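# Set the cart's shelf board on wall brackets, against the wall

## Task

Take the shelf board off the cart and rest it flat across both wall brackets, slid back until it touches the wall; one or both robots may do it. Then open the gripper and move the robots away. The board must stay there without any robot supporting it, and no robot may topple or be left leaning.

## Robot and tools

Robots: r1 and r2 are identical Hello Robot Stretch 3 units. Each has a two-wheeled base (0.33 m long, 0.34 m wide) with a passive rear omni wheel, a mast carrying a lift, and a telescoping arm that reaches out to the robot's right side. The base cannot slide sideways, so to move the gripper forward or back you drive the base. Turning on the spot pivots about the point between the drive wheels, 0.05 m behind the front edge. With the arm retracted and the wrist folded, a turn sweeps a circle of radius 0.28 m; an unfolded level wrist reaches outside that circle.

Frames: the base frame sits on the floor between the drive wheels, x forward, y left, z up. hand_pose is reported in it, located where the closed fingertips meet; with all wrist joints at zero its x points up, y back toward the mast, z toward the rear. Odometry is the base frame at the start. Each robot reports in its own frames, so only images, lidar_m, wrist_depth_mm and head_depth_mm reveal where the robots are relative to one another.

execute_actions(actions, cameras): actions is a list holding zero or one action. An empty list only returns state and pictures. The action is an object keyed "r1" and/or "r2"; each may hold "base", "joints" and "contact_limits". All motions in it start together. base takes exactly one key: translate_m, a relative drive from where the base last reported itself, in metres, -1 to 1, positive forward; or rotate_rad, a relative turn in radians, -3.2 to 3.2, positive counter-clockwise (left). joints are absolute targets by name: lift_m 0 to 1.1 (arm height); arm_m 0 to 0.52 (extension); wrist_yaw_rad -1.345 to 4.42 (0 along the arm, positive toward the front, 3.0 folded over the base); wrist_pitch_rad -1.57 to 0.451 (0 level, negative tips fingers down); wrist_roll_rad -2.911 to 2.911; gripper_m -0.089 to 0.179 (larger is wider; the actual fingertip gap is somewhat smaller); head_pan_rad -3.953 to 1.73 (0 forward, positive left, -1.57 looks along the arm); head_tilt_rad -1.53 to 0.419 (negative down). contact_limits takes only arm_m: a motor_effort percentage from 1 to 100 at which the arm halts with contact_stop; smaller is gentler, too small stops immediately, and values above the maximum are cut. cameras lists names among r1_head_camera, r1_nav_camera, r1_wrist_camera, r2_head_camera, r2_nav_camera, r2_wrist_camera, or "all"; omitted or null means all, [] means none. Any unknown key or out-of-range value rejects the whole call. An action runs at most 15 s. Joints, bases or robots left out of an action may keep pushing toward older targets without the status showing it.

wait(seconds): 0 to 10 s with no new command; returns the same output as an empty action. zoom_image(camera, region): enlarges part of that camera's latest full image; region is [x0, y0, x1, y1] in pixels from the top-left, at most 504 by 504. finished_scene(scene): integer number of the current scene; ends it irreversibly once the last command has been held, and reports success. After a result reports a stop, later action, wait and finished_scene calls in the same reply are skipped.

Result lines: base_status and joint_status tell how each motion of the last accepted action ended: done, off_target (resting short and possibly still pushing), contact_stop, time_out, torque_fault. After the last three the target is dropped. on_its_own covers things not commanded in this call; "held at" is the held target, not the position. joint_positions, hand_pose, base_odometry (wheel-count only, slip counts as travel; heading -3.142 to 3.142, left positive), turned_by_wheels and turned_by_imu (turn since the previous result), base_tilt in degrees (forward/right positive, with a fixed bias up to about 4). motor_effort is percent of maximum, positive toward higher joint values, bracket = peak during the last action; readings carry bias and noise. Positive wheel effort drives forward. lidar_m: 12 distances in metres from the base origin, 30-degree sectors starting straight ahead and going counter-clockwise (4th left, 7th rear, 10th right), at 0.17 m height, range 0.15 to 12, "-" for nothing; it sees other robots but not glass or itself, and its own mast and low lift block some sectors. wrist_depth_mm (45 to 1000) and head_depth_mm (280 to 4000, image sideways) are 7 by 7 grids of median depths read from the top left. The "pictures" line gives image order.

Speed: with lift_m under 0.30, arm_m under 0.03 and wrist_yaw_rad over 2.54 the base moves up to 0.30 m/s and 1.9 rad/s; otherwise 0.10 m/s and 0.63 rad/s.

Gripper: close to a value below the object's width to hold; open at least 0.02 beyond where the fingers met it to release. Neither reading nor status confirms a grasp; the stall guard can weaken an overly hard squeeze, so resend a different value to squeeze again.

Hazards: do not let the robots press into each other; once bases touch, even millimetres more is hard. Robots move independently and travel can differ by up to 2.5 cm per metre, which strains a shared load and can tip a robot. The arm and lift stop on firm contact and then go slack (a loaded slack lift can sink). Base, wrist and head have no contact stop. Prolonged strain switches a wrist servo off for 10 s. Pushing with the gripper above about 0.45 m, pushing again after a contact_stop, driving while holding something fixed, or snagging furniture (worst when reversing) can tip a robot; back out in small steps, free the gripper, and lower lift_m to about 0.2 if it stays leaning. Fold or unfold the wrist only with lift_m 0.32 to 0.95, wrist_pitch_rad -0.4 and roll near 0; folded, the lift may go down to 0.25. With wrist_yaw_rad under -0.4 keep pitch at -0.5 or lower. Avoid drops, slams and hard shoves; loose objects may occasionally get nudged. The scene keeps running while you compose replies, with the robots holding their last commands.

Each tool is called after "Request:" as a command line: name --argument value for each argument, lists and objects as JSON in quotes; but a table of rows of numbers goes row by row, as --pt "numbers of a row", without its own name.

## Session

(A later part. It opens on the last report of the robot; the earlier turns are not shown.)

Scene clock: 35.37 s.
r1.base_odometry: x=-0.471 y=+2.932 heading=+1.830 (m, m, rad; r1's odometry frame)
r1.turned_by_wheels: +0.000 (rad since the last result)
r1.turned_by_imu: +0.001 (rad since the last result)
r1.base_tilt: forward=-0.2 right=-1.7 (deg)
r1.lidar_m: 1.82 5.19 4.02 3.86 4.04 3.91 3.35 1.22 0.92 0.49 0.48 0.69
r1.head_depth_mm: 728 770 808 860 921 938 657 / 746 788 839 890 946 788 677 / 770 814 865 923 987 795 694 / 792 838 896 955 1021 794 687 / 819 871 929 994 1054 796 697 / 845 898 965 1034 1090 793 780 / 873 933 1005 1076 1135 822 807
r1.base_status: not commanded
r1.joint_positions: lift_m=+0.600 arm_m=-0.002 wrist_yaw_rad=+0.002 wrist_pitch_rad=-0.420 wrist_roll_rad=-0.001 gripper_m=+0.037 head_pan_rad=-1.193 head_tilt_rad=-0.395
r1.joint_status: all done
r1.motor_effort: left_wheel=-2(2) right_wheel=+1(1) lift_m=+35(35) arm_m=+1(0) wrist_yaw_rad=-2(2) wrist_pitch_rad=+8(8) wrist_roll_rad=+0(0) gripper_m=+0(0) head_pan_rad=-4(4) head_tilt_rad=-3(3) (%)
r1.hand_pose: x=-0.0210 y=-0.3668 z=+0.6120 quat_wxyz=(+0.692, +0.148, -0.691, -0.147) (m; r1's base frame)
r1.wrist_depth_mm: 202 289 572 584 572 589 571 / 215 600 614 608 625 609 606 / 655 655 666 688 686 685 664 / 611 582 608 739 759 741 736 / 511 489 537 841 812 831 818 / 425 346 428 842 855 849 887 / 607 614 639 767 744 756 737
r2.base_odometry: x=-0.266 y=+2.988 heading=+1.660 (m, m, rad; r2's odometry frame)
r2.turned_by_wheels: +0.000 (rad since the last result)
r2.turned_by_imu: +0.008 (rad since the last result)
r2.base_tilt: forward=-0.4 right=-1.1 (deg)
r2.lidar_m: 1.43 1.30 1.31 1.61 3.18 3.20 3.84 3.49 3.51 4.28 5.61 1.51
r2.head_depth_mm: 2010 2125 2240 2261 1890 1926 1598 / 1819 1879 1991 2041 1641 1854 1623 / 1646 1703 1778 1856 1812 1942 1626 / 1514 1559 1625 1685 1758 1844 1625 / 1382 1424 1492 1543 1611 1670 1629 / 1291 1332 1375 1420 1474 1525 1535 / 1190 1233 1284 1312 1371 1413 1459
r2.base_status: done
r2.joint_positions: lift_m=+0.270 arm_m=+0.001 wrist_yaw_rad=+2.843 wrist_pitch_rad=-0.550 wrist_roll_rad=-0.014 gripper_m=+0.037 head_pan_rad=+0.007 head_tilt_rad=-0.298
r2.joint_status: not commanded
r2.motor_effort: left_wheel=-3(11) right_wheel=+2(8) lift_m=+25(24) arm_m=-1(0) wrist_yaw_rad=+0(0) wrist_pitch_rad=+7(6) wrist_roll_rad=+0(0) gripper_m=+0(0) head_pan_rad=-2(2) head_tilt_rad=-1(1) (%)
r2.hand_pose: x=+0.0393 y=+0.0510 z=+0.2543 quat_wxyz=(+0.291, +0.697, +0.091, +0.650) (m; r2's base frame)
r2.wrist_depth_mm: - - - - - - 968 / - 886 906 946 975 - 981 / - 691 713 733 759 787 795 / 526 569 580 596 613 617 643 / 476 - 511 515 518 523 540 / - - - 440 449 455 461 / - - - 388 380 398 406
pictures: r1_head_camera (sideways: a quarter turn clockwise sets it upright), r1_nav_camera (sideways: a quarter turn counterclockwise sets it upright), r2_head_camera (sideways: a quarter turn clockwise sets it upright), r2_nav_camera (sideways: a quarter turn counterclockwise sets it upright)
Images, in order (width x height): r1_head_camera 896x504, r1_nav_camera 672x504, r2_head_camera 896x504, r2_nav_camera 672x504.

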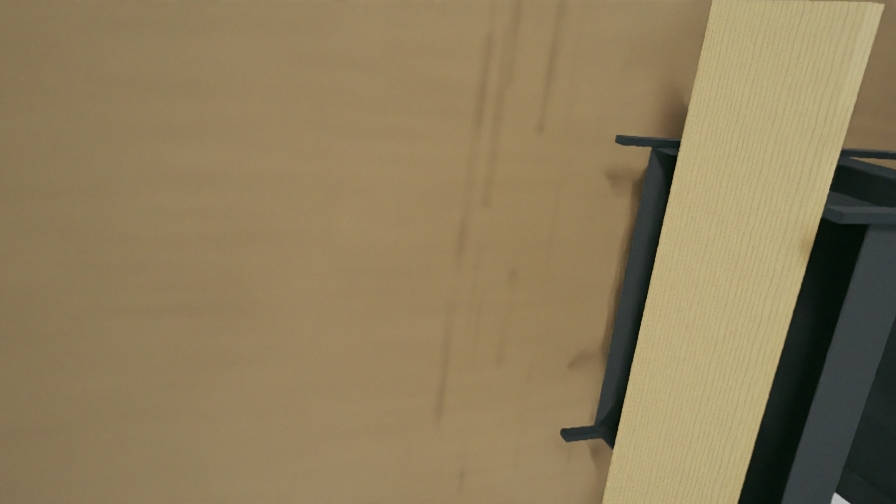

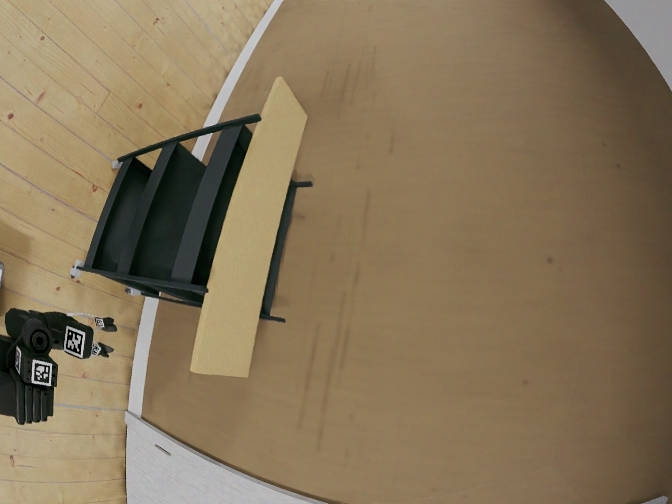

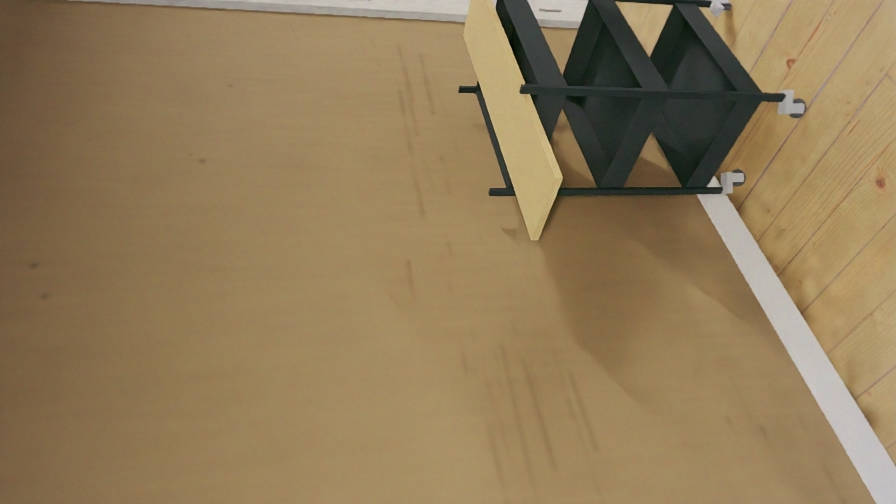

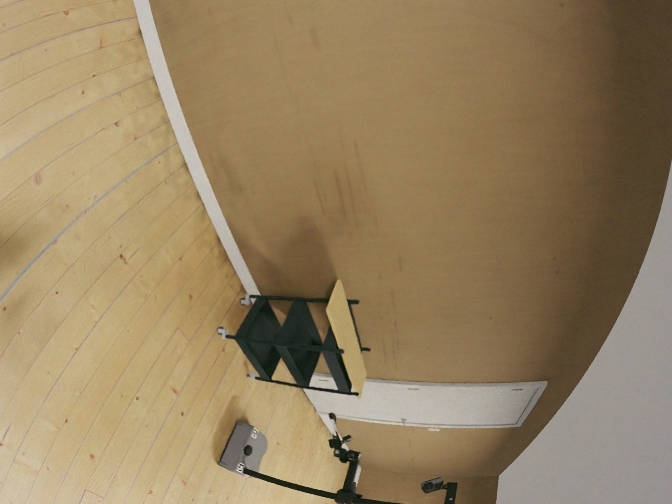

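Request:
execute_actions --actions '[{"r1":{"base":{"translate_m":0.08},"joints":{"lift_m":0.8,"wrist_pitch_rad":0,"wrist_roll_rad":1.57,"gripper_m":0.12}},"r2":{"base":{"rotate_rad":-1.22}}}]' --cameras '[]'

Request:
execute_actions --actions '[{"r2":{"base":{"translate_m":-0.94}}}]' --cameras '[]'

Request:
execute_actions --actions '[{"r2":{"base":{"rotate_rad":-1.13},"joints":{"lift_m":0.6,"head_pan_rad":-1.9,"head_tilt_rad":-0.4,"wrist_pitch_rad":-0.4}}}]' --cameras '["r1_head_camera","r1_wrist_camera","r2_head_camera","r2_nav_camera"]'

Scene clock: 38.53 s.
r1.base_odometry: x=-0.492 y=+3.010 heading=+1.830 (m, m, rad; r1's odometry frame)
r1.turned_by_wheels: +0.000 (rad since the last result)
r1.turned_by_imu: +0.001 (rad since the last result)
r1.base_tilt: forward=-0.1 right=-1.6 (deg)
r1.lidar_m: 1.74 5.11 3.98 3.87 4.03 4.00 3.35 1.22 0.93 0.47 0.50 0.68
r1.head_depth_mm: 729 767 811 862 917 948 656 / 749 792 839 892 954 789 674 / 767 813 869 924 988 793 694 / 799 840 894 957 1021 795 695 / 819 870 930 995 1055 794 699 / 844 901 963 1039 1101 797 785 / 875 936 1004 1084 1146 827 811
r1.base_status: done
r1.joint_positions: lift_m=+0.800 arm_m=-0.002 wrist_yaw_rad=+0.002 wrist_pitch_rad=-0.022 wrist_roll_rad=+1.568 gripper_m=+0.120 head_pan_rad=-1.193 head_tilt_rad=-0.395
r1.joint_status: all done
r1.motor_effort: left_wheel=-2(5) right_wheel=+1(6) lift_m=+35(36) arm_m=+0(0) wrist_yaw_rad=-2(2) wrist_pitch_rad=+8(9) wrist_roll_rad=+1(3) gripper_m=+1(95) head_pan_rad=-3(4) head_tilt_rad=-3(2) (%)
r1.hand_pose: x=-0.0209 y=-0.3983 z=+0.9085 quat_wxyz=(+0.002, +0.001, -1.000, -0.011) (m; r1's base frame)
r1.wrist_depth_mm: 566 588 604 600 614 614 624 / 590 604 606 617 619 620 651 / 608 615 627 641 625 317 653 / 620 632 646 650 636 347 676 / 645 636 652 669 672 341 584 / 659 656 678 688 686 - 260 / 680 700 698 700 623 361 268
r2.base_odometry: x=-0.266 y=+2.988 heading=+0.440 (m, m, rad; r2's odometry frame)
r2.turned_by_wheels: -1.220 (rad since the last result)
r2.turned_by_imu: -1.202 (rad since the last result)
r2.base_tilt: forward=-0.4 right=-1.1 (deg)
r2.lidar_m: 5.66 1.74 1.51 1.30 1.30 1.45 2.35 3.17 3.57 3.50 3.48 3.90
r2.head_depth_mm: 3550 - - - 2961 2103 1602 / 3530 - - - 3001 2109 1627 / 3376 - - - 3000 2106 1626 / 3204 - - - 3007 2120 1623 / 3161 - - - 3072 2117 1646 / 3111 - - - 3091 2113 1640 / 3341 - - - 3152 2163 1638
r2.base_status: done
r2.joint_positions: lift_m=+0.270 arm_m=+0.001 wrist_yaw_rad=+2.843 wrist_pitch_rad=-0.550 wrist_roll_rad=-0.014 gripper_m=+0.037 head_pan_rad=+0.007 head_tilt_rad=-0.298
r2.joint_status: not commanded
r2.motor_effort: left_wheel=+3(15) right_wheel=-2(6) lift_m=+25(25) arm_m=-1(1) wrist_yaw_rad=-1(1) wrist_pitch_rad=+6(6) wrist_roll_rad=+0(0) gripper_m=+1(0) head_pan_rad=-2(2) head_tilt_rad=+0(0) (%)
r2.hand_pose: x=+0.0393 y=+0.0510 z=+0.2543 quat_wxyz=(+0.291, +0.697, +0.091, +0.650) (m; r2's base frame)
r2.wrist_depth_mm: - - - - - - - / - 873 908 929 951 - - / - 691 710 728 750 771 803 / 535 578 582 600 608 621 648 / 477 - 508 519 519 525 536 / - - - 435 447 453 458 / - - - 388 380 400 403
pictures: none
No camera images: the call's "cameras" was empty. Leave "cameras" out to get every camera's image.

Scene clock: 43.37 s.
r1.base_odometry: x=-0.492 y=+3.010 heading=+1.830 (m, m, rad; r1's odometry frame)
r1.turned_by_wheels: +0.000 (rad since the last result)
r1.turned_by_imu: +0.001 (rad since the last result)
r1.base_tilt: forward=-0.2 right=-1.7 (deg)
r1.lidar_m: 2.58 5.10 4.01 3.86 4.05 4.00 3.35 1.23 0.92 0.47 0.50 0.69
r1.head_depth_mm: 729 767 812 859 918 951 655 / 749 792 835 892 955 794 676 / 771 814 863 927 987 794 694 / 793 842 895 952 1025 795 701 / 818 869 932 997 1058 794 700 / 846 900 961 1030 1094 799 778 / 878 934 1003 1076 1137 827 806
r1.base_status: not commanded
r1.joint_positions: lift_m=+0.800 arm_m=-0.002 wrist_yaw_rad=+0.002 wrist_pitch_rad=-0.022 wrist_roll_rad=+1.568 gripper_m=+0.120 head_pan_rad=-1.193 head_tilt_rad=-0.395
r1.joint_status: not commanded
r1.motor_effort: left_wheel=-2(2) right_wheel=+1(1) lift_m=+35(35) arm_m=+1(0) wrist_yaw_rad=-2(2) wrist_pitch_rad=+8(8) wrist_roll_rad=+1(0) gripper_m=+0(0) head_pan_rad=-4(3) head_tilt_rad=-3(2) (%)
r1.hand_pose: x=-0.0209 y=-0.3983 z=+0.9085 quat_wxyz=(+0.002, +0.001, -1.000, -0.011) (m; r1's base frame)
r1.wrist_depth_mm: 571 582 586 588 603 610 621 / 596 602 608 623 623 614 636 / 603 620 616 620 639 319 651 / 634 629 634 654 652 346 679 / 630 634 664 672 666 340 592 / 663 650 673 680 695 - 261 / 667 698 691 707 618 366 266
r2.base_odometry: x=-1.117 y=+2.588 heading=+0.440 (m, m, rad; r2's odometry frame)
r2.turned_by_wheels: +0.000 (rad since the last result)
r2.turned_by_imu: -0.005 (rad since the last result)
r2.base_tilt: forward=-0.4 right=-1.0 (deg)
r2.lidar_m: 6.54 2.20 1.21 1.00 0.99 1.11 1.79 2.29 2.55 3.79 3.79 4.24
r2.head_depth_mm: 3522 - - - 2976 2101 1606 / 3519 - - - 3004 2074 1615 / 3461 - - - 3030 2100 1620 / 3396 - - - 3051 2118 1622 / 3423 - - - 3054 2117 1630 / 3359 - - - 3036 2131 1635 / 3343 - - - 2940 2151 1655
r2.base_status: done
r2.joint_positions: lift_m=+0.270 arm_m=+0.001 wrist_yaw_rad=+2.843 wrist_pitch_rad=-0.550 wrist_roll_rad=-0.014 gripper_m=+0.037 head_pan_rad=+0.007 head_tilt_rad=-0.298
r2.joint_status: not commanded
r2.motor_effort: left_wheel=+3(9) right_wheel=-2(7) lift_m=+25(25) arm_m=-1(1) wrist_yaw_rad=+0(1) wrist_pitch_rad=+6(6) wrist_roll_rad=+0(0) gripper_m=+0(0) head_pan_rad=-2(2) head_tilt_rad=-1(1) (%)
r2.hand_pose: x=+0.0393 y=+0.0510 z=+0.2543 quat_wxyz=(+0.291, +0.697, +0.091, +0.650) (m; r2's base frame)
r2.wrist_depth_mm: - 875 - - - - - / - 865 891 952 973 - - / - 691 710 729 758 771 808 / 537 576 580 598 611 634 645 / 479 - 506 517 510 523 533 / - - - 438 447 452 466 / - - - 382 380 397 405
pictures: none
No camera images: the call's "cameras" was empty. Leave "cameras" out to get every camera's image.

Scene clock: 47.20 s.
r1.base_odometry: x=-0.492 y=+3.010 heading=+1.830 (m, m, rad; r1's odometry frame)
r1.turned_by_wheels: +0.000 (rad since the last result)
r1.turned_by_imu: +0.001 (rad since the last result)
r1.base_tilt: forward=-0.1 right=-1.7 (deg)
r1.lidar_m: 2.47 5.09 4.02 3.85 4.05 4.01 3.35 1.22 0.92 0.47 0.50 0.69
r1.head_depth_mm: 728 765 811 862 921 946 657 / 750 789 836 895 955 792 676 / 769 816 864 923 988 792 696 / 791 839 899 962 1025 793 695 / 819 873 933 994 1056 798 698 / 842 900 966 1040 1099 797 783 / 875 931 996 1077 1149 822 809
r1.base_status: not commanded
r1.joint_positions: lift_m=+0.800 arm_m=-0.002 wrist_yaw_rad=+0.002 wrist_pitch_rad=-0.022 wrist_roll_rad=+1.568 gripper_m=+0.120 head_pan_rad=-1.193 head_tilt_rad=-0.395
r1.joint_status: not commanded
r1.motor_effort: left_wheel=-2(2) right_wheel=+1(1) lift_m=+35(35) arm_m=+0(0) wrist_yaw_rad=-2(1) wrist_pitch_rad=+8(8) wrist_roll_rad=+1(0) gripper_m=+0(0) head_pan_rad=-3(3) head_tilt_rad=-2(3) (%)
r1.hand_pose: x=-0.0209 y=-0.3983 z=+0.9085 quat_wxyz=(+0.002, +0.001, -1.000, -0.011) (m; r1's base frame)
r1.wrist_depth_mm: 579 587 590 603 613 616 623 / 596 600 602 620 620 610 646 / 610 613 621 628 638 320 655 / 617 626 635 645 642 343 664 / 655 638 664 662 668 342 581 / 666 662 680 684 683 - 261 / 680 692 674 706 632 364 266
r2.base_odometry: x=-1.117 y=+2.588 heading=-0.690 (m, m, rad; r2's odometry frame)
r2.turned_by_wheels: -1.130 (rad since the last result)
r2.turned_by_imu: -1.115 (rad since the last result)
r2.base_tilt: forward=-0.4 right=-1.1 (deg)
r2.lidar_m: 3.79 4.08 6.16 2.20 1.28 1.01 1.00 1.07 1.60 2.29 2.46 3.68
r2.head_depth_mm: 1654 1710 1762 1835 1902 1790 1466 / 1997 2072 2166 2266 2280 1858 1468 / 2065 2200 2339 2513 2507 1871 1477 / 2016 2148 2284 2439 2524 1872 1479 / 1969 2080 2207 2317 2420 1882 1483 / 1934 2026 2169 2278 2399 1883 1480 / 1887 1991 2103 2235 2347 1893 1500
r2.base_status: done
r2.joint_positions: lift_m=+0.600 arm_m=+0.001 wrist_yaw_rad=+2.843 wrist_pitch_rad=-0.419 wrist_roll_rad=-0.014 gripper_m=+0.037 head_pan_rad=-1.893 head_tilt_rad=-0.396
r2.joint_status: all done
r2.motor_effort: left_wheel=+3(13) right_wheel=-2(6) lift_m=+30(33) arm_m=-1(1) wrist_yaw_rad=+0(0) wrist_pitch_rad=+9(12) wrist_roll_rad=+0(0) gripper_m=+1(0) head_pan_rad=-2(34) head_tilt_rad=-2(8) (%)
r2.hand_pose: x=+0.0447 y=+0.0686 z=+0.6123 quat_wxyz=(+0.248, +0.701, +0.045, +0.667) (m; r2's base frame)
r2.wrist_depth_mm: - - - - - - - / - - - - - - - / - - - - - - - / - - - - - - - / - - - - - - - / 864 875 - 911 928 946 968 / 738 - 763 778 759 800 840
pictures: r1_head_camera (sideways: a quarter turn clockwise sets it upright), r1_wrist_camera, r2_head_camera (sideways: a quarter turn clockwise sets it upright), r2_nav_camera (sideways: a quarter turn counterclockwise sets it upright)
Images, in order (width x height): r1_head_camera 896x504, r1_wrist_camera 644x364, r2_head_camera 896x504, r2_nav_camera 672x504.

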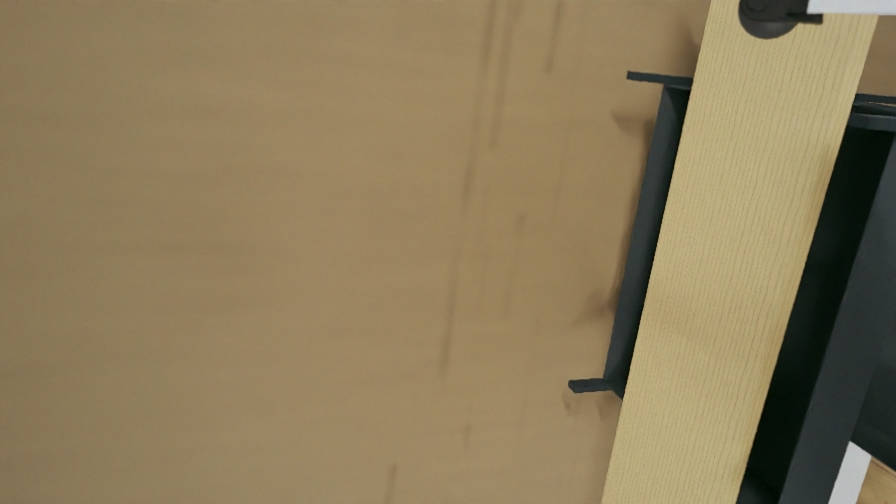

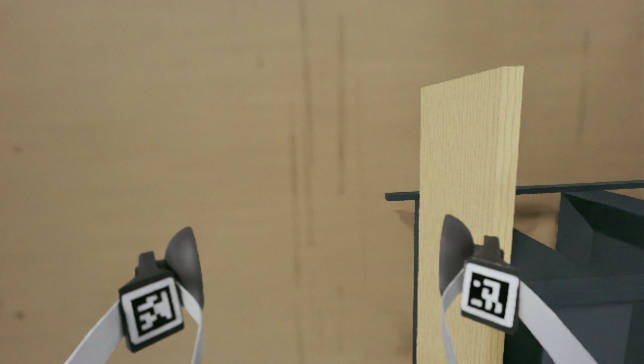

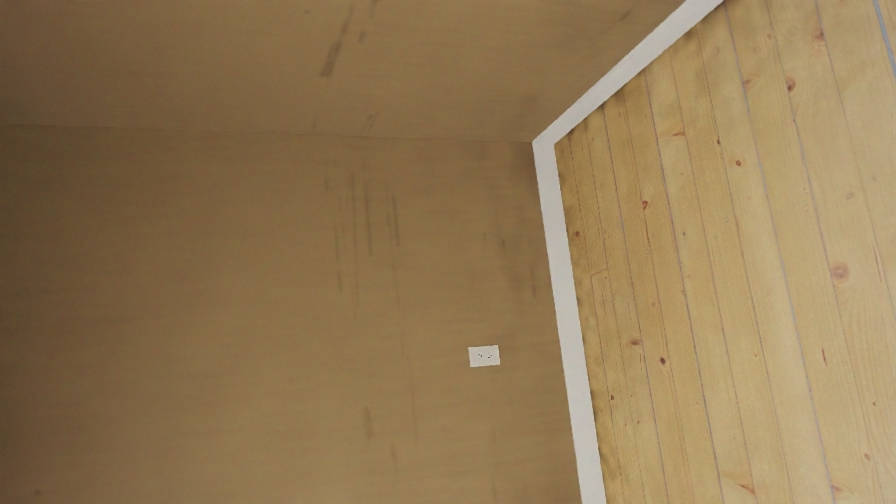

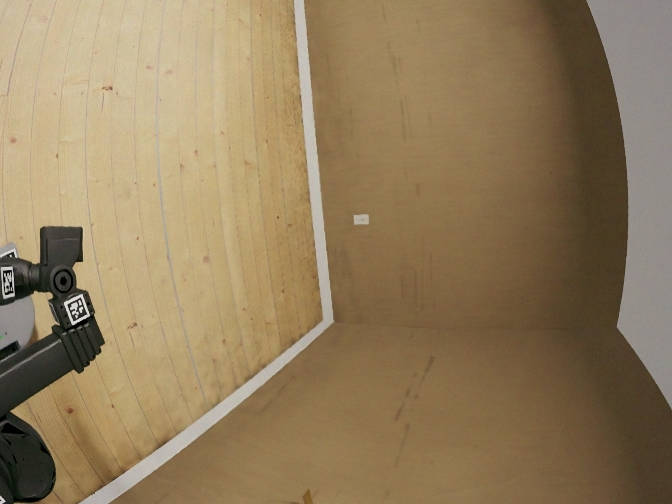

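Request:
execute_actions --actions '[{"r2":{"base":{"rotate_rad":-1.75},"joints":{"head_pan_rad":-1.7,"head_tilt_rad":-0.4}}}]' --cameras '["r2_head_camera","r2_nav_camera"]'

Scene clock: 51.17 s.
r1.base_odometry: x=-0.492 y=+3.010 heading=+1.830 (m, m, rad; r1's odometry frame)
r1.turned_by_wheels: +0.000 (rad since the last result)
r1.turned_by_imu: +0.001 (rad since the last result)
r1.base_tilt: forward=-0.1 right=-1.7 (deg)
r1.lidar_m: 2.59 5.12 4.02 3.86 4.02 4.01 3.34 1.23 0.93 0.47 0.50 0.68
r1.head_depth_mm: 727 765 813 859 922 948 656 / 749 792 834 890 950 792 676 / 769 816 866 924 992 791 698 / 793 842 895 960 1020 795 698 / 822 871 931 993 1051 797 699 / 847 899 960 1035 1091 794 782 / 877 932 1006 1079 1148 826 806
r1.base_status: not commanded
r1.joint_positions: lift_m=+0.800 arm_m=-0.002 wrist_yaw_rad=+0.002 wrist_pitch_rad=-0.022 wrist_roll_rad=+1.568 gripper_m=+0.120 head_pan_rad=-1.193 head_tilt_rad=-0.395
r1.joint_status: not commanded
r1.motor_effort: left_wheel=-2(2) right_wheel=+1(2) lift_m=+35(35) arm_m=+0(0) wrist_yaw_rad=-2(2) wrist_pitch_rad=+8(8) wrist_roll_rad=+1(1) gripper_m=+1(0) head_pan_rad=-4(4) head_tilt_rad=-3(3) (%)
r1.hand_pose: x=-0.0209 y=-0.3983 z=+0.9085 quat_wxyz=(+0.002, +0.001, -1.000, -0.011) (m; r1's base frame)
r1.wrist_depth_mm: 581 585 588 597 609 610 618 / 598 594 621 608 610 609 635 / 608 622 613 635 642 315 651 / 627 616 635 646 648 345 668 / 630 656 658 668 676 343 586 / 666 665 690 687 684 - 259 / 679 693 694 706 626 369 268
r2.base_odometry: x=-1.117 y=+2.588 heading=-2.440 (m, m, rad; r2's odometry frame)
r2.turned_by_wheels: -1.750 (rad since the last result)
r2.turned_by_imu: -1.731 (rad since the last result)
r2.base_tilt: forward=-0.5 right=-1.1 (deg)
r2.lidar_m: 2.29 2.34 3.07 3.79 3.89 5.11 2.59 1.51 1.05 0.99 1.02 1.33
r2.head_depth_mm: 927 978 1049 1118 1206 1314 1389 / 900 957 1017 1080 1168 1267 1360 / 881 933 998 1062 1135 1225 1331 / 861 914 970 1032 1103 1185 1285 / 838 889 941 1002 1073 1157 1243 / 822 868 920 978 1041 1113 1196 / 804 847 896 954 1005 1085 1168
r2.base_status: done
r2.joint_positions: lift_m=+0.600 arm_m=+0.001 wrist_yaw_rad=+2.843 wrist_pitch_rad=-0.419 wrist_roll_rad=-0.014 gripper_m=+0.037 head_pan_rad=-1.707 head_tilt_rad=-0.396
r2.joint_status: all done
r2.motor_effort: left_wheel=+3(9) right_wheel=-2(5) lift_m=+30(31) arm_m=-1(1) wrist_yaw_rad=-1(0) wrist_pitch_rad=+9(9) wrist_roll_rad=+0(0) gripper_m=+0(0) head_pan_rad=+3(15) head_tilt_rad=-2(0) (%)
r2.hand_pose: x=+0.0447 y=+0.0686 z=+0.6123 quat_wxyz=(+0.248, +0.701, +0.045, +0.667) (m; r2's base frame)
r2.wrist_depth_mm: - - - - - - - / - - - - - - - / - - - - - - - / - - - - - - - / - - - - - - - / 855 897 - 900 942 938 954 / 752 - 752 784 790 811 814
pictures: r2_head_camera (sideways: a quarter turn clockwise sets it upright), r2_nav_camera (sideways: a quarter turn counterclockwise sets it upright)
Images, in order (width x height): r2_head_camera 896x504, r2_nav_camera 672x504.

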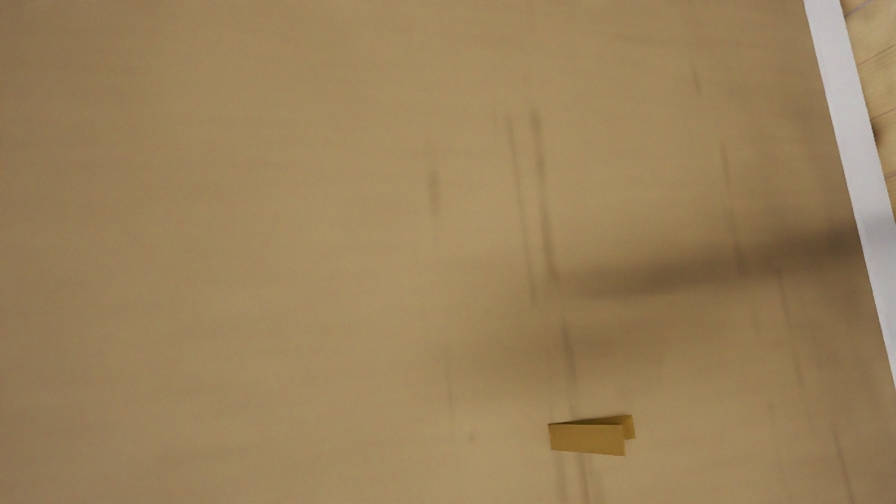

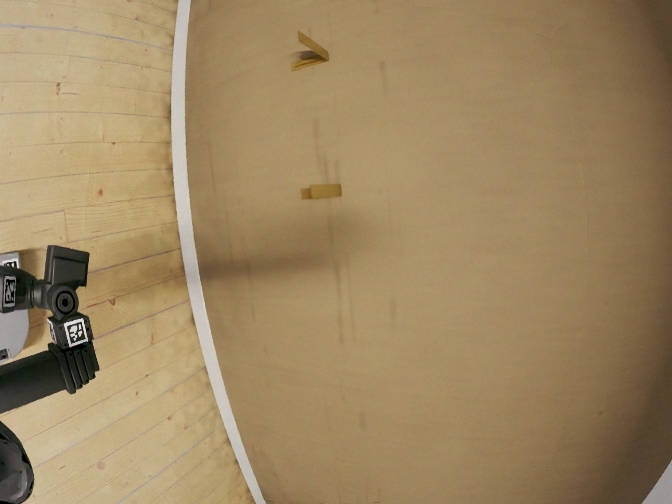

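Request:
execute_actions --actions '[{"r2":{"joints":{"lift_m":0.28}}}]' --cameras '[]'

Request:
execute_actions --actions '[{"r2":{"base":{"translate_m":-1.0}}}]' --cameras '[]'

Request:
execute_actions --actions '[{"r2":{"base":{"translate_m":-0.7},"joints":{"head_pan_rad":-2.0}}}]' --cameras '["r2_head_camera","r2_nav_camera"]'

Scene clock: 55.30 s.
r1.base_odometry: x=-0.492 y=+3.010 heading=+1.830 (m, m, rad; r1's odometry frame)
r1.turned_by_wheels: +0.000 (rad since the last result)
r1.turned_by_imu: +0.001 (rad since the last result)
r1.base_tilt: forward=-0.1 right=-1.7 (deg)
r1.lidar_m: 2.59 5.11 4.01 3.87 4.03 3.99 3.34 1.22 0.92 0.47 0.50 0.69
r1.head_depth_mm: 727 767 809 864 920 949 656 / 749 785 837 892 946 792 676 / 770 814 862 925 992 794 698 / 795 844 899 961 1024 795 697 / 819 871 928 995 1053 797 700 / 849 899 967 1031 1100 797 779 / 872 931 1003 1084 1143 830 803
r1.base_status: not commanded
r1.joint_positions: lift_m=+0.800 arm_m=-0.002 wrist_yaw_rad=+0.002 wrist_pitch_rad=-0.022 wrist_roll_rad=+1.568 gripper_m=+0.120 head_pan_rad=-1.193 head_tilt_rad=-0.395
r1.joint_status: not commanded
r1.motor_effort: left_wheel=-2(2) right_wheel=+2(1) lift_m=+35(35) arm_m=+0(1) wrist_yaw_rad=-2(2) wrist_pitch_rad=+8(8) wrist_roll_rad=+1(1) gripper_m=+0(0) head_pan_rad=-5(4) head_tilt_rad=-2(2) (%)
r1.hand_pose: x=-0.0209 y=-0.3983 z=+0.9085 quat_wxyz=(+0.002, +0.001, -1.000, -0.011) (m; r1's base frame)
r1.wrist_depth_mm: 579 587 592 597 608 622 615 / 594 606 594 607 623 631 628 / 605 608 622 643 627 318 646 / 620 622 641 648 658 345 658 / 640 647 663 655 677 345 583 / 647 659 681 674 679 - 260 / 690 693 689 704 635 366 267
r2.base_odometry: x=-1.117 y=+2.588 heading=-2.440 (m, m, rad; r2's odometry frame)
r2.turned_by_wheels: +0.000 (rad since the last result)
r2.turned_by_imu: +0.001 (rad since the last result)
r2.base_tilt: forward=-0.5 right=-1.1 (deg)
r2.lidar_m: 2.29 2.34 3.08 3.79 3.88 5.09 2.58 1.51 1.05 0.99 1.02 1.33
r2.head_depth_mm: 925 985 1045 1128 1214 1305 1384 / 900 955 1014 1097 1179 1265 1369 / 882 931 992 1059 1136 1229 1334 / 862 910 971 1029 1098 1185 1284 / 842 888 944 1002 1067 1148 1244 / 824 868 920 978 1044 1114 1203 / 805 848 899 952 1000 1085 1173
r2.base_status: not commanded
r2.joint_positions: lift_m=+0.280 arm_m=+0.001 wrist_yaw_rad=+2.843 wrist_pitch_rad=-0.419 wrist_roll_rad=-0.014 gripper_m=+0.037 head_pan_rad=-1.707 head_tilt_rad=-0.396
r2.joint_status: all done
r2.motor_effort: left_wheel=+3(3) right_wheel=-2(2) lift_m=+24(28) arm_m=-1(1) wrist_yaw_rad=+1(0) wrist_pitch_rad=+9(9) wrist_roll_rad=+0(0) gripper_m=+0(0) head_pan_rad=+3(3) head_tilt_rad=-2(1) (%)
r2.hand_pose: x=+0.0447 y=+0.0687 z=+0.2927 quat_wxyz=(+0.248, +0.701, +0.045, +0.667) (m; r2's base frame)
r2.wrist_depth_mm: - - - - - - - / - - - - - - - / - 914 953 - - - - / - 708 733 764 778 809 836 / - 585 606 618 624 632 653 / 481 505 - 511 522 536 545 / 435 - - 440 436 453 461
pictures: none
No camera images: the call's "cameras" was empty. Leave "cameras" out to get every camera's image.

Scene clock: 60.23 s.
r1.base_odometry: x=-0.492 y=+3.010 heading=+1.830 (m, m, rad; r1's odometry frame)
r1.turned_by_wheels: +0.000 (rad since the last result)
r1.turned_by_imu: +0.001 (rad since the last result)
r1.base_tilt: forward=-0.2 right=-1.7 (deg)
r1.lidar_m: 1.57 5.12 4.00 3.86 4.05 4.01 3.33 1.22 0.93 0.47 0.50 0.69
r1.head_depth_mm: 728 768 810 864 919 949 658 / 749 792 838 891 948 792 676 / 771 816 866 927 990 791 697 / 794 840 896 956 1016 794 697 / 818 868 929 994 1053 796 700 / 847 901 961 1032 1099 796 782 / 873 934 1006 1080 1147 825 809
r1.base_status: not commanded
r1.joint_positions: lift_m=+0.800 arm_m=-0.002 wrist_yaw_rad=+0.002 wrist_pitch_rad=-0.022 wrist_roll_rad=+1.568 gripper_m=+0.120 head_pan_rad=-1.193 head_tilt_rad=-0.395
r1.joint_status: not commanded
r1.motor_effort: left_wheel=-2(2) right_wheel=+1(0) lift_m=+35(35) arm_m=+1(0) wrist_yaw_rad=-2(2) wrist_pitch_rad=+8(8) wrist_roll_rad=+1(1) gripper_m=+1(1) head_pan_rad=-3(4) head_tilt_rad=-2(2) (%)
r1.hand_pose: x=-0.0209 y=-0.3983 z=+0.9085 quat_wxyz=(+0.002, +0.001, -1.000, -0.011) (m; r1's base frame)
r1.wrist_depth_mm: 572 587 586 602 600 622 612 / 594 594 605 615 628 617 633 / 607 605 622 635 633 316 646 / 629 636 623 636 645 346 666 / 642 642 669 671 662 344 584 / 663 662 679 676 687 - 262 / 678 689 690 701 613 360 267
r2.base_odometry: x=-0.353 y=+3.233 heading=-2.440 (m, m, rad; r2's odometry frame)
r2.turned_by_wheels: +0.000 (rad since the last result)
r2.turned_by_imu: -0.005 (rad since the last result)
r2.base_tilt: forward=-0.4 right=-1.1 (deg)
r2.lidar_m: 3.27 3.38 3.95 3.72 3.83 4.95 1.59 1.29 1.12 1.06 1.08 1.41
r2.head_depth_mm: 987 1055 1127 1210 1297 1409 1476 / 964 1029 1087 1167 1261 1357 1431 / 942 995 1068 1132 1219 1317 1388 / 920 977 1036 1097 1181 1272 1368 / 903 957 1007 1077 1143 1231 1319 / 882 931 988 1043 1117 1196 1282 / 858 911 960 1018 1083 1155 1253
r2.base_status: done
r2.joint_positions: lift_m=+0.280 arm_m=+0.001 wrist_yaw_rad=+2.843 wrist_pitch_rad=-0.419 wrist_roll_rad=-0.014 gripper_m=+0.037 head_pan_rad=-1.707 head_tilt_rad=-0.396
r2.joint_status: not commanded
r2.motor_effort: left_wheel=+3(9) right_wheel=-1(7) lift_m=+25(25) arm_m=-1(1) wrist_yaw_rad=+0(0) wrist_pitch_rad=+9(9) wrist_roll_rad=+0(0) gripper_m=+0(0) head_pan_rad=+3(3) head_tilt_rad=-1(0) (%)
r2.hand_pose: x=+0.0447 y=+0.0687 z=+0.2926 quat_wxyz=(+0.248, +0.701, +0.045, +0.667) (m; r2's base frame)
r2.wrist_depth_mm: - - - - - - - / - - - - - - - / - 920 938 - - - - / - 731 734 759 782 804 820 / - 588 620 602 628 644 656 / 478 509 - 510 522 529 549 / 429 - - 438 433 452 466
pictures: none
No camera images: the call's "cameras" was empty. Leave "cameras" out to get every camera's image.

Scene clock: 64.27 s.
r1.base_odometry: x=-0.492 y=+3.010 heading=+1.830 (m, m, rad; r1's odometry frame)
r1.turned_by_wheels: +0.000 (rad since the last result)
r1.turned_by_imu: +0.001 (rad since the last result)
r1.base_tilt: forward=-0.1 right=-1.6 (deg)
r1.lidar_m: 0.92 0.91 4.02 3.87 4.03 4.00 3.33 1.23 0.92 0.47 0.50 0.69
r1.head_depth_mm: 728 769 812 865 915 949 657 / 749 793 840 888 954 792 675 / 769 812 865 927 991 795 694 / 793 843 897 955 1024 793 697 / 821 865 928 996 1056 796 697 / 849 899 963 1034 1096 794 782 / 876 936 1002 1076 1138 827 808
r1.base_status: not commanded
r1.joint_positions: lift_m=+0.800 arm_m=-0.002 wrist_yaw_rad=+0.002 wrist_pitch_rad=-0.022 wrist_roll_rad=+1.568 gripper_m=+0.120 head_pan_rad=-1.193 head_tilt_rad=-0.395
r1.joint_status: not commanded
r1.motor_effort: left_wheel=-2(2) right_wheel=+1(2) lift_m=+35(35) arm_m=+0(0) wrist_yaw_rad=-2(2) wrist_pitch_rad=+8(8) wrist_roll_rad=+0(1) gripper_m=+1(1) head_pan_rad=-4(3) head_tilt_rad=-3(2) (%)
r1.hand_pose: x=-0.0209 y=-0.3983 z=+0.9085 quat_wxyz=(+0.002, +0.001, -1.000, -0.011) (m; r1's base frame)
r1.wrist_depth_mm: 581 575 579 587 616 609 630 / 593 604 603 609 623 620 640 / 609 613 632 620 638 317 651 / 626 632 641 638 636 345 661 / 636 634 659 659 671 343 594 / 660 647 692 684 682 - 261 / 686 689 704 711 628 362 266
r2.base_odometry: x=+0.181 y=+3.685 heading=-2.440 (m, m, rad; r2's odometry frame)
r2.turned_by_wheels: +0.000 (rad since the last result)
r2.turned_by_imu: -0.004 (rad since the last result)
r2.base_tilt: forward=-0.4 right=-1.1 (deg)
r2.lidar_m: 3.39 4.10 3.88 3.66 3.73 4.88 0.98 0.91 0.81 1.11 1.14 1.47
r2.head_depth_mm: 1324 1413 1526 1614 1171 1659 1348 / 1233 1308 1406 1496 1127 1293 1353 / 1164 1239 1309 1402 1125 1205 1252 / 1098 1154 1223 1308 1084 1205 1296 / 1040 1093 1155 1223 1092 1372 1406 / 985 1034 1092 1150 1182 1289 1366 / 936 985 1033 1078 1150 1216 1290
r2.base_status: done
r2.joint_positions: lift_m=+0.280 arm_m=+0.001 wrist_yaw_rad=+2.843 wrist_pitch_rad=-0.419 wrist_roll_rad=-0.014 gripper_m=+0.037 head_pan_rad=-1.993 head_tilt_rad=-0.396
r2.joint_status: all done
r2.motor_effort: left_wheel=+3(9) right_wheel=-2(7) lift_m=+25(25) arm_m=-1(0) wrist_yaw_rad=+1(0) wrist_pitch_rad=+9(9) wrist_roll_rad=+0(0) gripper_m=+0(0) head_pan_rad=-2(20) head_tilt_rad=-1(0) (%)
r2.hand_pose: x=+0.0447 y=+0.0687 z=+0.2926 quat_wxyz=(+0.248, +0.701, +0.045, +0.667) (m; r2's base frame)
r2.wrist_depth_mm: - - - - - - - / - - - - - - - / - 915 963 - - - - / - 721 731 754 777 805 832 / - 586 611 613 630 637 654 / 481 503 - 512 527 536 547 / 437 - - 438 432 461 464
pictures: r2_head_camera (sideways: a quarter turn clockwise sets it upright), r2_nav_camera (sideways: a quarter turn counterclockwise sets it upright)
Images, in order (width x height): r2_head_camera 896x504, r2_nav_camera 672x504.

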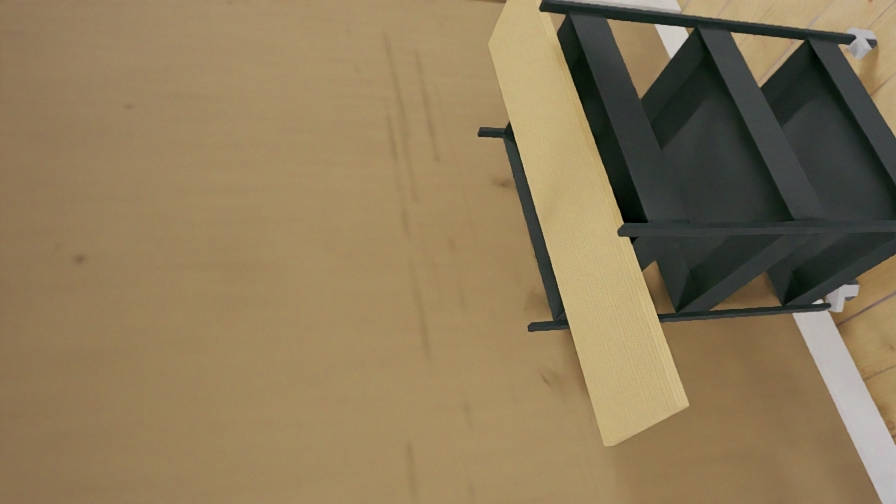

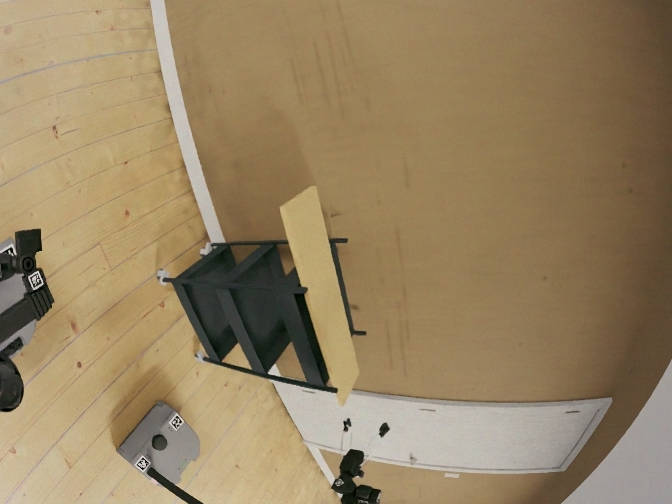

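Request:
execute_actions --actions '[{"r2":{"base":{"translate_m":-0.2},"joints":{"lift_m":0.8}}}]' --cameras '[]'

Request:
execute_actions --actions '[{"r2":{"joints":{"wrist_pitch_rad":-0.4,"wrist_yaw_rad":0,"head_pan_rad":-1.7}}}]' --cameras '[]'

Request:
execute_actions --actions '[{"r2":{"joints":{"wrist_pitch_rad":0,"wrist_roll_rad":1.57,"gripper_m":0.12}}}]' --cameras '["r2_head_camera","r2_wrist_camera"]'

Scene clock: 70.33 s.
r1.base_odometry: x=-0.492 y=+3.010 heading=+1.830 (m, m, rad; r1's odometry frame)
r1.turned_by_wheels: +0.000 (rad since the last result)
r1.turned_by_imu: +0.001 (rad since the last result)
r1.base_tilt: forward=-0.1 right=-1.7 (deg)
r1.lidar_m: 0.74 0.73 4.00 3.87 4.05 3.99 3.34 1.23 0.93 0.47 0.50 0.69
r1.head_depth_mm: 726 767 812 864 915 952 657 / 745 794 841 894 950 793 676 / 769 817 865 919 992 794 696 / 796 839 895 962 1021 794 697 / 818 870 929 998 1060 797 699 / 846 904 963 1036 1096 794 784 / 870 933 996 1079 1146 826 808
r1.base_status: not commanded
r1.joint_positions: lift_m=+0.800 arm_m=-0.002 wrist_yaw_rad=+0.002 wrist_pitch_rad=-0.022 wrist_roll_rad=+1.568 gripper_m=+0.120 head_pan_rad=-1.193 head_tilt_rad=-0.395
r1.joint_status: not commanded
r1.motor_effort: left_wheel=-2(2) right_wheel=+1(1) lift_m=+35(35) arm_m=+0(1) wrist_yaw_rad=-1(2) wrist_pitch_rad=+8(8) wrist_roll_rad=+1(1) gripper_m=+1(1) head_pan_rad=-4(4) head_tilt_rad=-2(2) (%)
r1.hand_pose: x=-0.0209 y=-0.3983 z=+0.9085 quat_wxyz=(+0.002, +0.001, -1.000, -0.011) (m; r1's base frame)
r1.wrist_depth_mm: 572 577 587 597 595 619 624 / 606 596 597 619 628 609 645 / 610 611 628 629 632 317 655 / 625 635 636 650 650 344 671 / 630 657 657 677 658 342 594 / 657 665 682 689 686 - 261 / 680 683 685 714 630 366 268
r2.base_odometry: x=+0.334 y=+3.815 heading=-2.440 (m, m, rad; r2's odometry frame)
r2.turned_by_wheels: +0.000 (rad since the last result)
r2.turned_by_imu: +0.000 (rad since the last result)
r2.base_tilt: forward=-0.4 right=-1.1 (deg)
r2.lidar_m: 3.42 4.27 3.89 3.66 3.72 4.88 0.78 0.72 0.76 0.74 1.15 1.49
r2.head_depth_mm: 1327 1408 1516 1616 1764 1804 1470 / 1250 1340 1434 1535 1179 1714 1436 / 1177 1259 1331 1426 1124 1198 1253 / 1109 1176 1242 1332 1080 1170 1128 / 1053 1102 1184 1242 1081 1000 1064 / 1002 1047 1107 1164 1159 928 1309 / 953 1002 1051 1105 1138 912 1312
r2.base_status: done
r2.joint_positions: lift_m=+0.800 arm_m=+0.001 wrist_yaw_rad=+2.843 wrist_pitch_rad=-0.418 wrist_roll_rad=-0.014 gripper_m=+0.037 head_pan_rad=-1.993 head_tilt_rad=-0.396
r2.joint_status: all done
r2.motor_effort: left_wheel=+3(14) right_wheel=-2(7) lift_m=+31(29) arm_m=-1(1) wrist_yaw_rad=+1(0) wrist_pitch_rad=+9(9) wrist_roll_rad=+0(0) gripper_m=+0(0) head_pan_rad=-3(3) head_tilt_rad=-2(2) (%)
r2.hand_pose: x=+0.0447 y=+0.0687 z=+0.8124 quat_wxyz=(+0.248, +0.701, +0.045, +0.667) (m; r2's base frame)
r2.wrist_depth_mm: - - - - - - - / - - - - - - - / - - - - - - - / - - - - - - - / - - - - - - - / - - - - - - - / 925 - 951 - 987 - -
pictures: none
No camera images: the call's "cameras" was empty. Leave "cameras" out to get every camera's image.

Scene clock: 72.77 s.
r1.base_odometry: x=-0.492 y=+3.010 heading=+1.830 (m, m, rad; r1's odometry frame)
r1.turned_by_wheels: +0.000 (rad since the last result)
r1.turned_by_imu: +0.001 (rad since the last result)
r1.base_tilt: forward=-0.1 right=-1.7 (deg)
r1.lidar_m: 0.74 0.73 4.04 3.86 4.02 3.99 3.33 1.22 0.93 0.47 0.50 0.69
r1.head_depth_mm: 724 764 813 860 919 957 654 / 748 789 836 892 956 795 674 / 769 813 867 923 991 793 693 / 796 841 897 958 1029 795 696 / 822 871 927 993 1053 794 698 / 846 898 967 1035 1102 798 783 / 879 932 1000 1080 1149 826 806
r1.base_status: not commanded
r1.joint_positions: lift_m=+0.800 arm_m=-0.002 wrist_yaw_rad=+0.002 wrist_pitch_rad=-0.022 wrist_roll_rad=+1.568 gripper_m=+0.120 head_pan_rad=-1.193 head_tilt_rad=-0.395
r1.joint_status: not commanded
r1.motor_effort: left_wheel=-2(2) right_wheel=+1(1) lift_m=+35(35) arm_m=+1(0) wrist_yaw_rad=-2(1) wrist_pitch_rad=+9(8) wrist_roll_rad=+1(1) gripper_m=+0(2) head_pan_rad=-4(5) head_tilt_rad=-3(3) (%)
r1.hand_pose: x=-0.0209 y=-0.3983 z=+0.9085 quat_wxyz=(+0.002, +0.001, -1.000, -0.011) (m; r1's base frame)
r1.wrist_depth_mm: 570 595 594 598 597 618 632 / 604 590 609 617 624 616 654 / 611 615 626 617 623 319 660 / 617 636 655 647 655 342 680 / 648 635 660 672 658 344 586 / 660 659 664 682 675 - 261 / 681 700 694 712 617 367 265
r2.base_odometry: x=+0.334 y=+3.815 heading=-2.440 (m, m, rad; r2's odometry frame)
r2.turned_by_wheels: +0.000 (rad since the last result)
r2.turned_by_imu: +0.001 (rad since the last result)
r2.base_tilt: forward=-0.5 right=-1.0 (deg)
r2.lidar_m: 3.42 4.28 3.89 3.64 3.74 4.84 0.78 0.72 0.76 0.74 1.15 1.50
r2.head_depth_mm: 1057 1121 1204 1290 1068 1160 1122 / 1033 1096 1166 1256 1073 1031 1090 / 1005 1062 1134 1211 1080 920 1091 / 987 1043 1109 1176 1132 1254 1366 / 960 1011 1074 1144 1185 1318 1405 / 938 995 1049 1116 1176 1260 1360 / 917 967 1023 1081 1152 1238 1325
r2.base_status: not commanded
r2.joint_positions: lift_m=+0.800 arm_m=+0.001 wrist_yaw_rad=+0.003 wrist_pitch_rad=-0.418 wrist_roll_rad=-0.014 gripper_m=+0.037 head_pan_rad=-1.707 head_tilt_rad=-0.396
r2.joint_status: all done
r2.motor_effort: left_wheel=+3(3) right_wheel=-2(2) lift_m=+31(31) arm_m=-1(1) wrist_yaw_rad=-2(2) wrist_pitch_rad=+9(6) wrist_roll_rad=+0(0) gripper_m=+0(0) head_pan_rad=+3(20) head_tilt_rad=-2(2) (%)
r2.hand_pose: x=-0.0209 y=-0.3701 z=+0.8124 quat_wxyz=(+0.697, +0.149, -0.686, -0.145) (m; r2's base frame)
r2.wrist_depth_mm: 766 776 789 799 810 814 831 / 830 822 829 654 694 855 862 / 891 906 913 943 547 555 570 / 967 - - - 933 937 - / - - - - 793 834 - / - - - - 952 979 - / 961 971 964 - 902 915 -
pictures: none
No camera images: the call's "cameras" was empty. Leave "cameras" out to get every camera's image.

Scene clock: 74.23 s.
r1.base_odometry: x=-0.492 y=+3.010 heading=+1.830 (m, m, rad; r1's odometry frame)
r1.turned_by_wheels: +0.000 (rad since the last result)
r1.turned_by_imu: +0.000 (rad since the last result)
r1.base_tilt: forward=-0.1 right=-1.7 (deg)
r1.lidar_m: 0.74 0.73 4.00 3.87 4.03 3.98 3.36 1.23 0.92 0.47 0.50 0.68
r1.head_depth_mm: 727 768 812 865 922 944 653 / 745 791 838 892 950 793 677 / 771 816 865 927 984 796 696 / 797 841 901 956 1025 797 695 / 819 868 927 994 1056 798 699 / 849 900 962 1040 1097 795 783 / 878 935 1003 1077 1151 828 808
r1.base_status: not commanded
r1.joint_positions: lift_m=+0.800 arm_m=-0.002 wrist_yaw_rad=+0.002 wrist_pitch_rad=-0.022 wrist_roll_rad=+1.568 gripper_m=+0.120 head_pan_rad=-1.193 head_tilt_rad=-0.395
r1.joint_status: not commanded
r1.motor_effort: left_wheel=-2(2) right_wheel=+2(1) lift_m=+35(35) arm_m=+0(1) wrist_yaw_rad=-2(2) wrist_pitch_rad=+8(8) wrist_roll_rad=+0(1) gripper_m=+1(1) head_pan_rad=-3(3) head_tilt_rad=-3(2) (%)
r1.hand_pose: x=-0.0209 y=-0.3983 z=+0.9085 quat_wxyz=(+0.002, +0.001, -1.000, -0.011) (m; r1's base frame)
r1.wrist_depth_mm: 575 581 589 606 616 616 621 / 605 601 610 613 620 624 639 / 616 617 632 640 626 315 652 / 626 639 645 652 644 348 675 / 644 655 656 647 662 341 581 / 666 654 660 701 690 - 260 / 669 681 700 680 633 366 265
r2.base_odometry: x=+0.334 y=+3.815 heading=-2.440 (m, m, rad; r2's odometry frame)
r2.turned_by_wheels: +0.000 (rad since the last result)
r2.turned_by_imu: +0.000 (rad since the last result)
r2.base_tilt: forward=-0.5 right=-1.1 (deg)
r2.lidar_m: 3.44 4.27 3.91 3.65 3.74 4.85 0.78 0.72 0.76 0.74 1.15 1.49
r2.head_depth_mm: 1061 1126 1205 1290 1063 1161 1116 / 1027 1091 1167 1248 1072 1027 1087 / 1003 1068 1127 1210 1066 918 1094 / 978 1042 1105 1172 1137 1249 1358 / 961 1015 1076 1139 1192 1294 1398 / 934 991 1049 1112 1174 1267 1365 / 916 966 1026 1080 1153 1241 1316
r2.base_status: not commanded
r2.joint_positions: lift_m=+0.800 arm_m=+0.001 wrist_yaw_rad=+0.002 wrist_pitch_rad=-0.023 wrist_roll_rad=+1.569 gripper_m=+0.120 head_pan_rad=-1.707 head_tilt_rad=-0.396
r2.joint_status: all done
r2.motor_effort: left_wheel=+3(3) right_wheel=-2(2) lift_m=+31(31) arm_m=-1(1) wrist_yaw_rad=-2(2) wrist_pitch_rad=+11(10) wrist_roll_rad=+1(3) gripper_m=+1(90) head_pan_rad=+3(4) head_tilt_rad=-2(1) (%)
r2.hand_pose: x=-0.0208 y=-0.4014 z=+0.9083 quat_wxyz=(+0.001, +0.001, -1.000, -0.012) (m; r2's base frame)
r2.wrist_depth_mm: 819 829 847 855 590 771 598 / 818 830 851 856 587 747 566 / 815 842 841 869 789 913 910 / 831 859 870 871 886 894 908 / 836 854 878 909 910 918 932 / 866 - 888 916 919 928 934 / 867 890 894 914 937 937 964
pictures: r2_head_camera (sideways: a quarter turn clockwise sets it upright), r2_wrist_camera
Images, in order (width x height): r2_head_camera 896x504, r2_wrist_camera 644x364.

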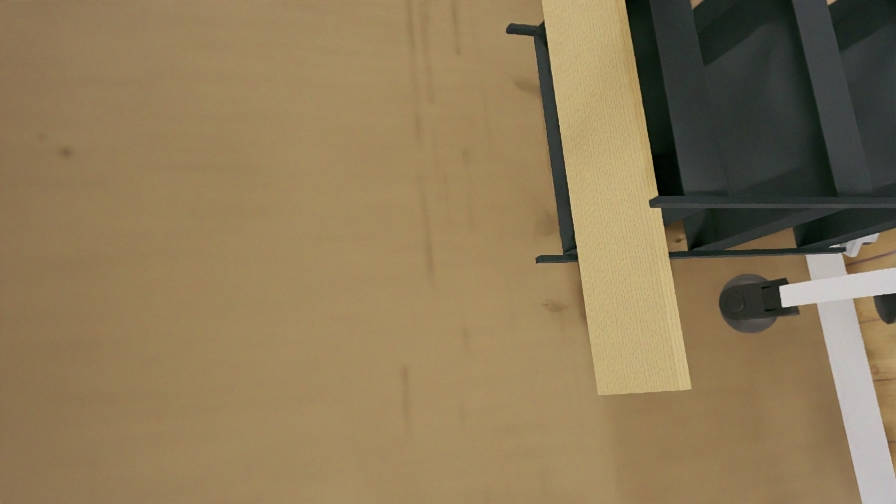

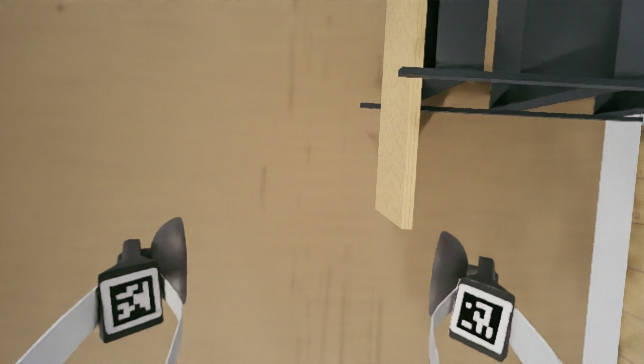

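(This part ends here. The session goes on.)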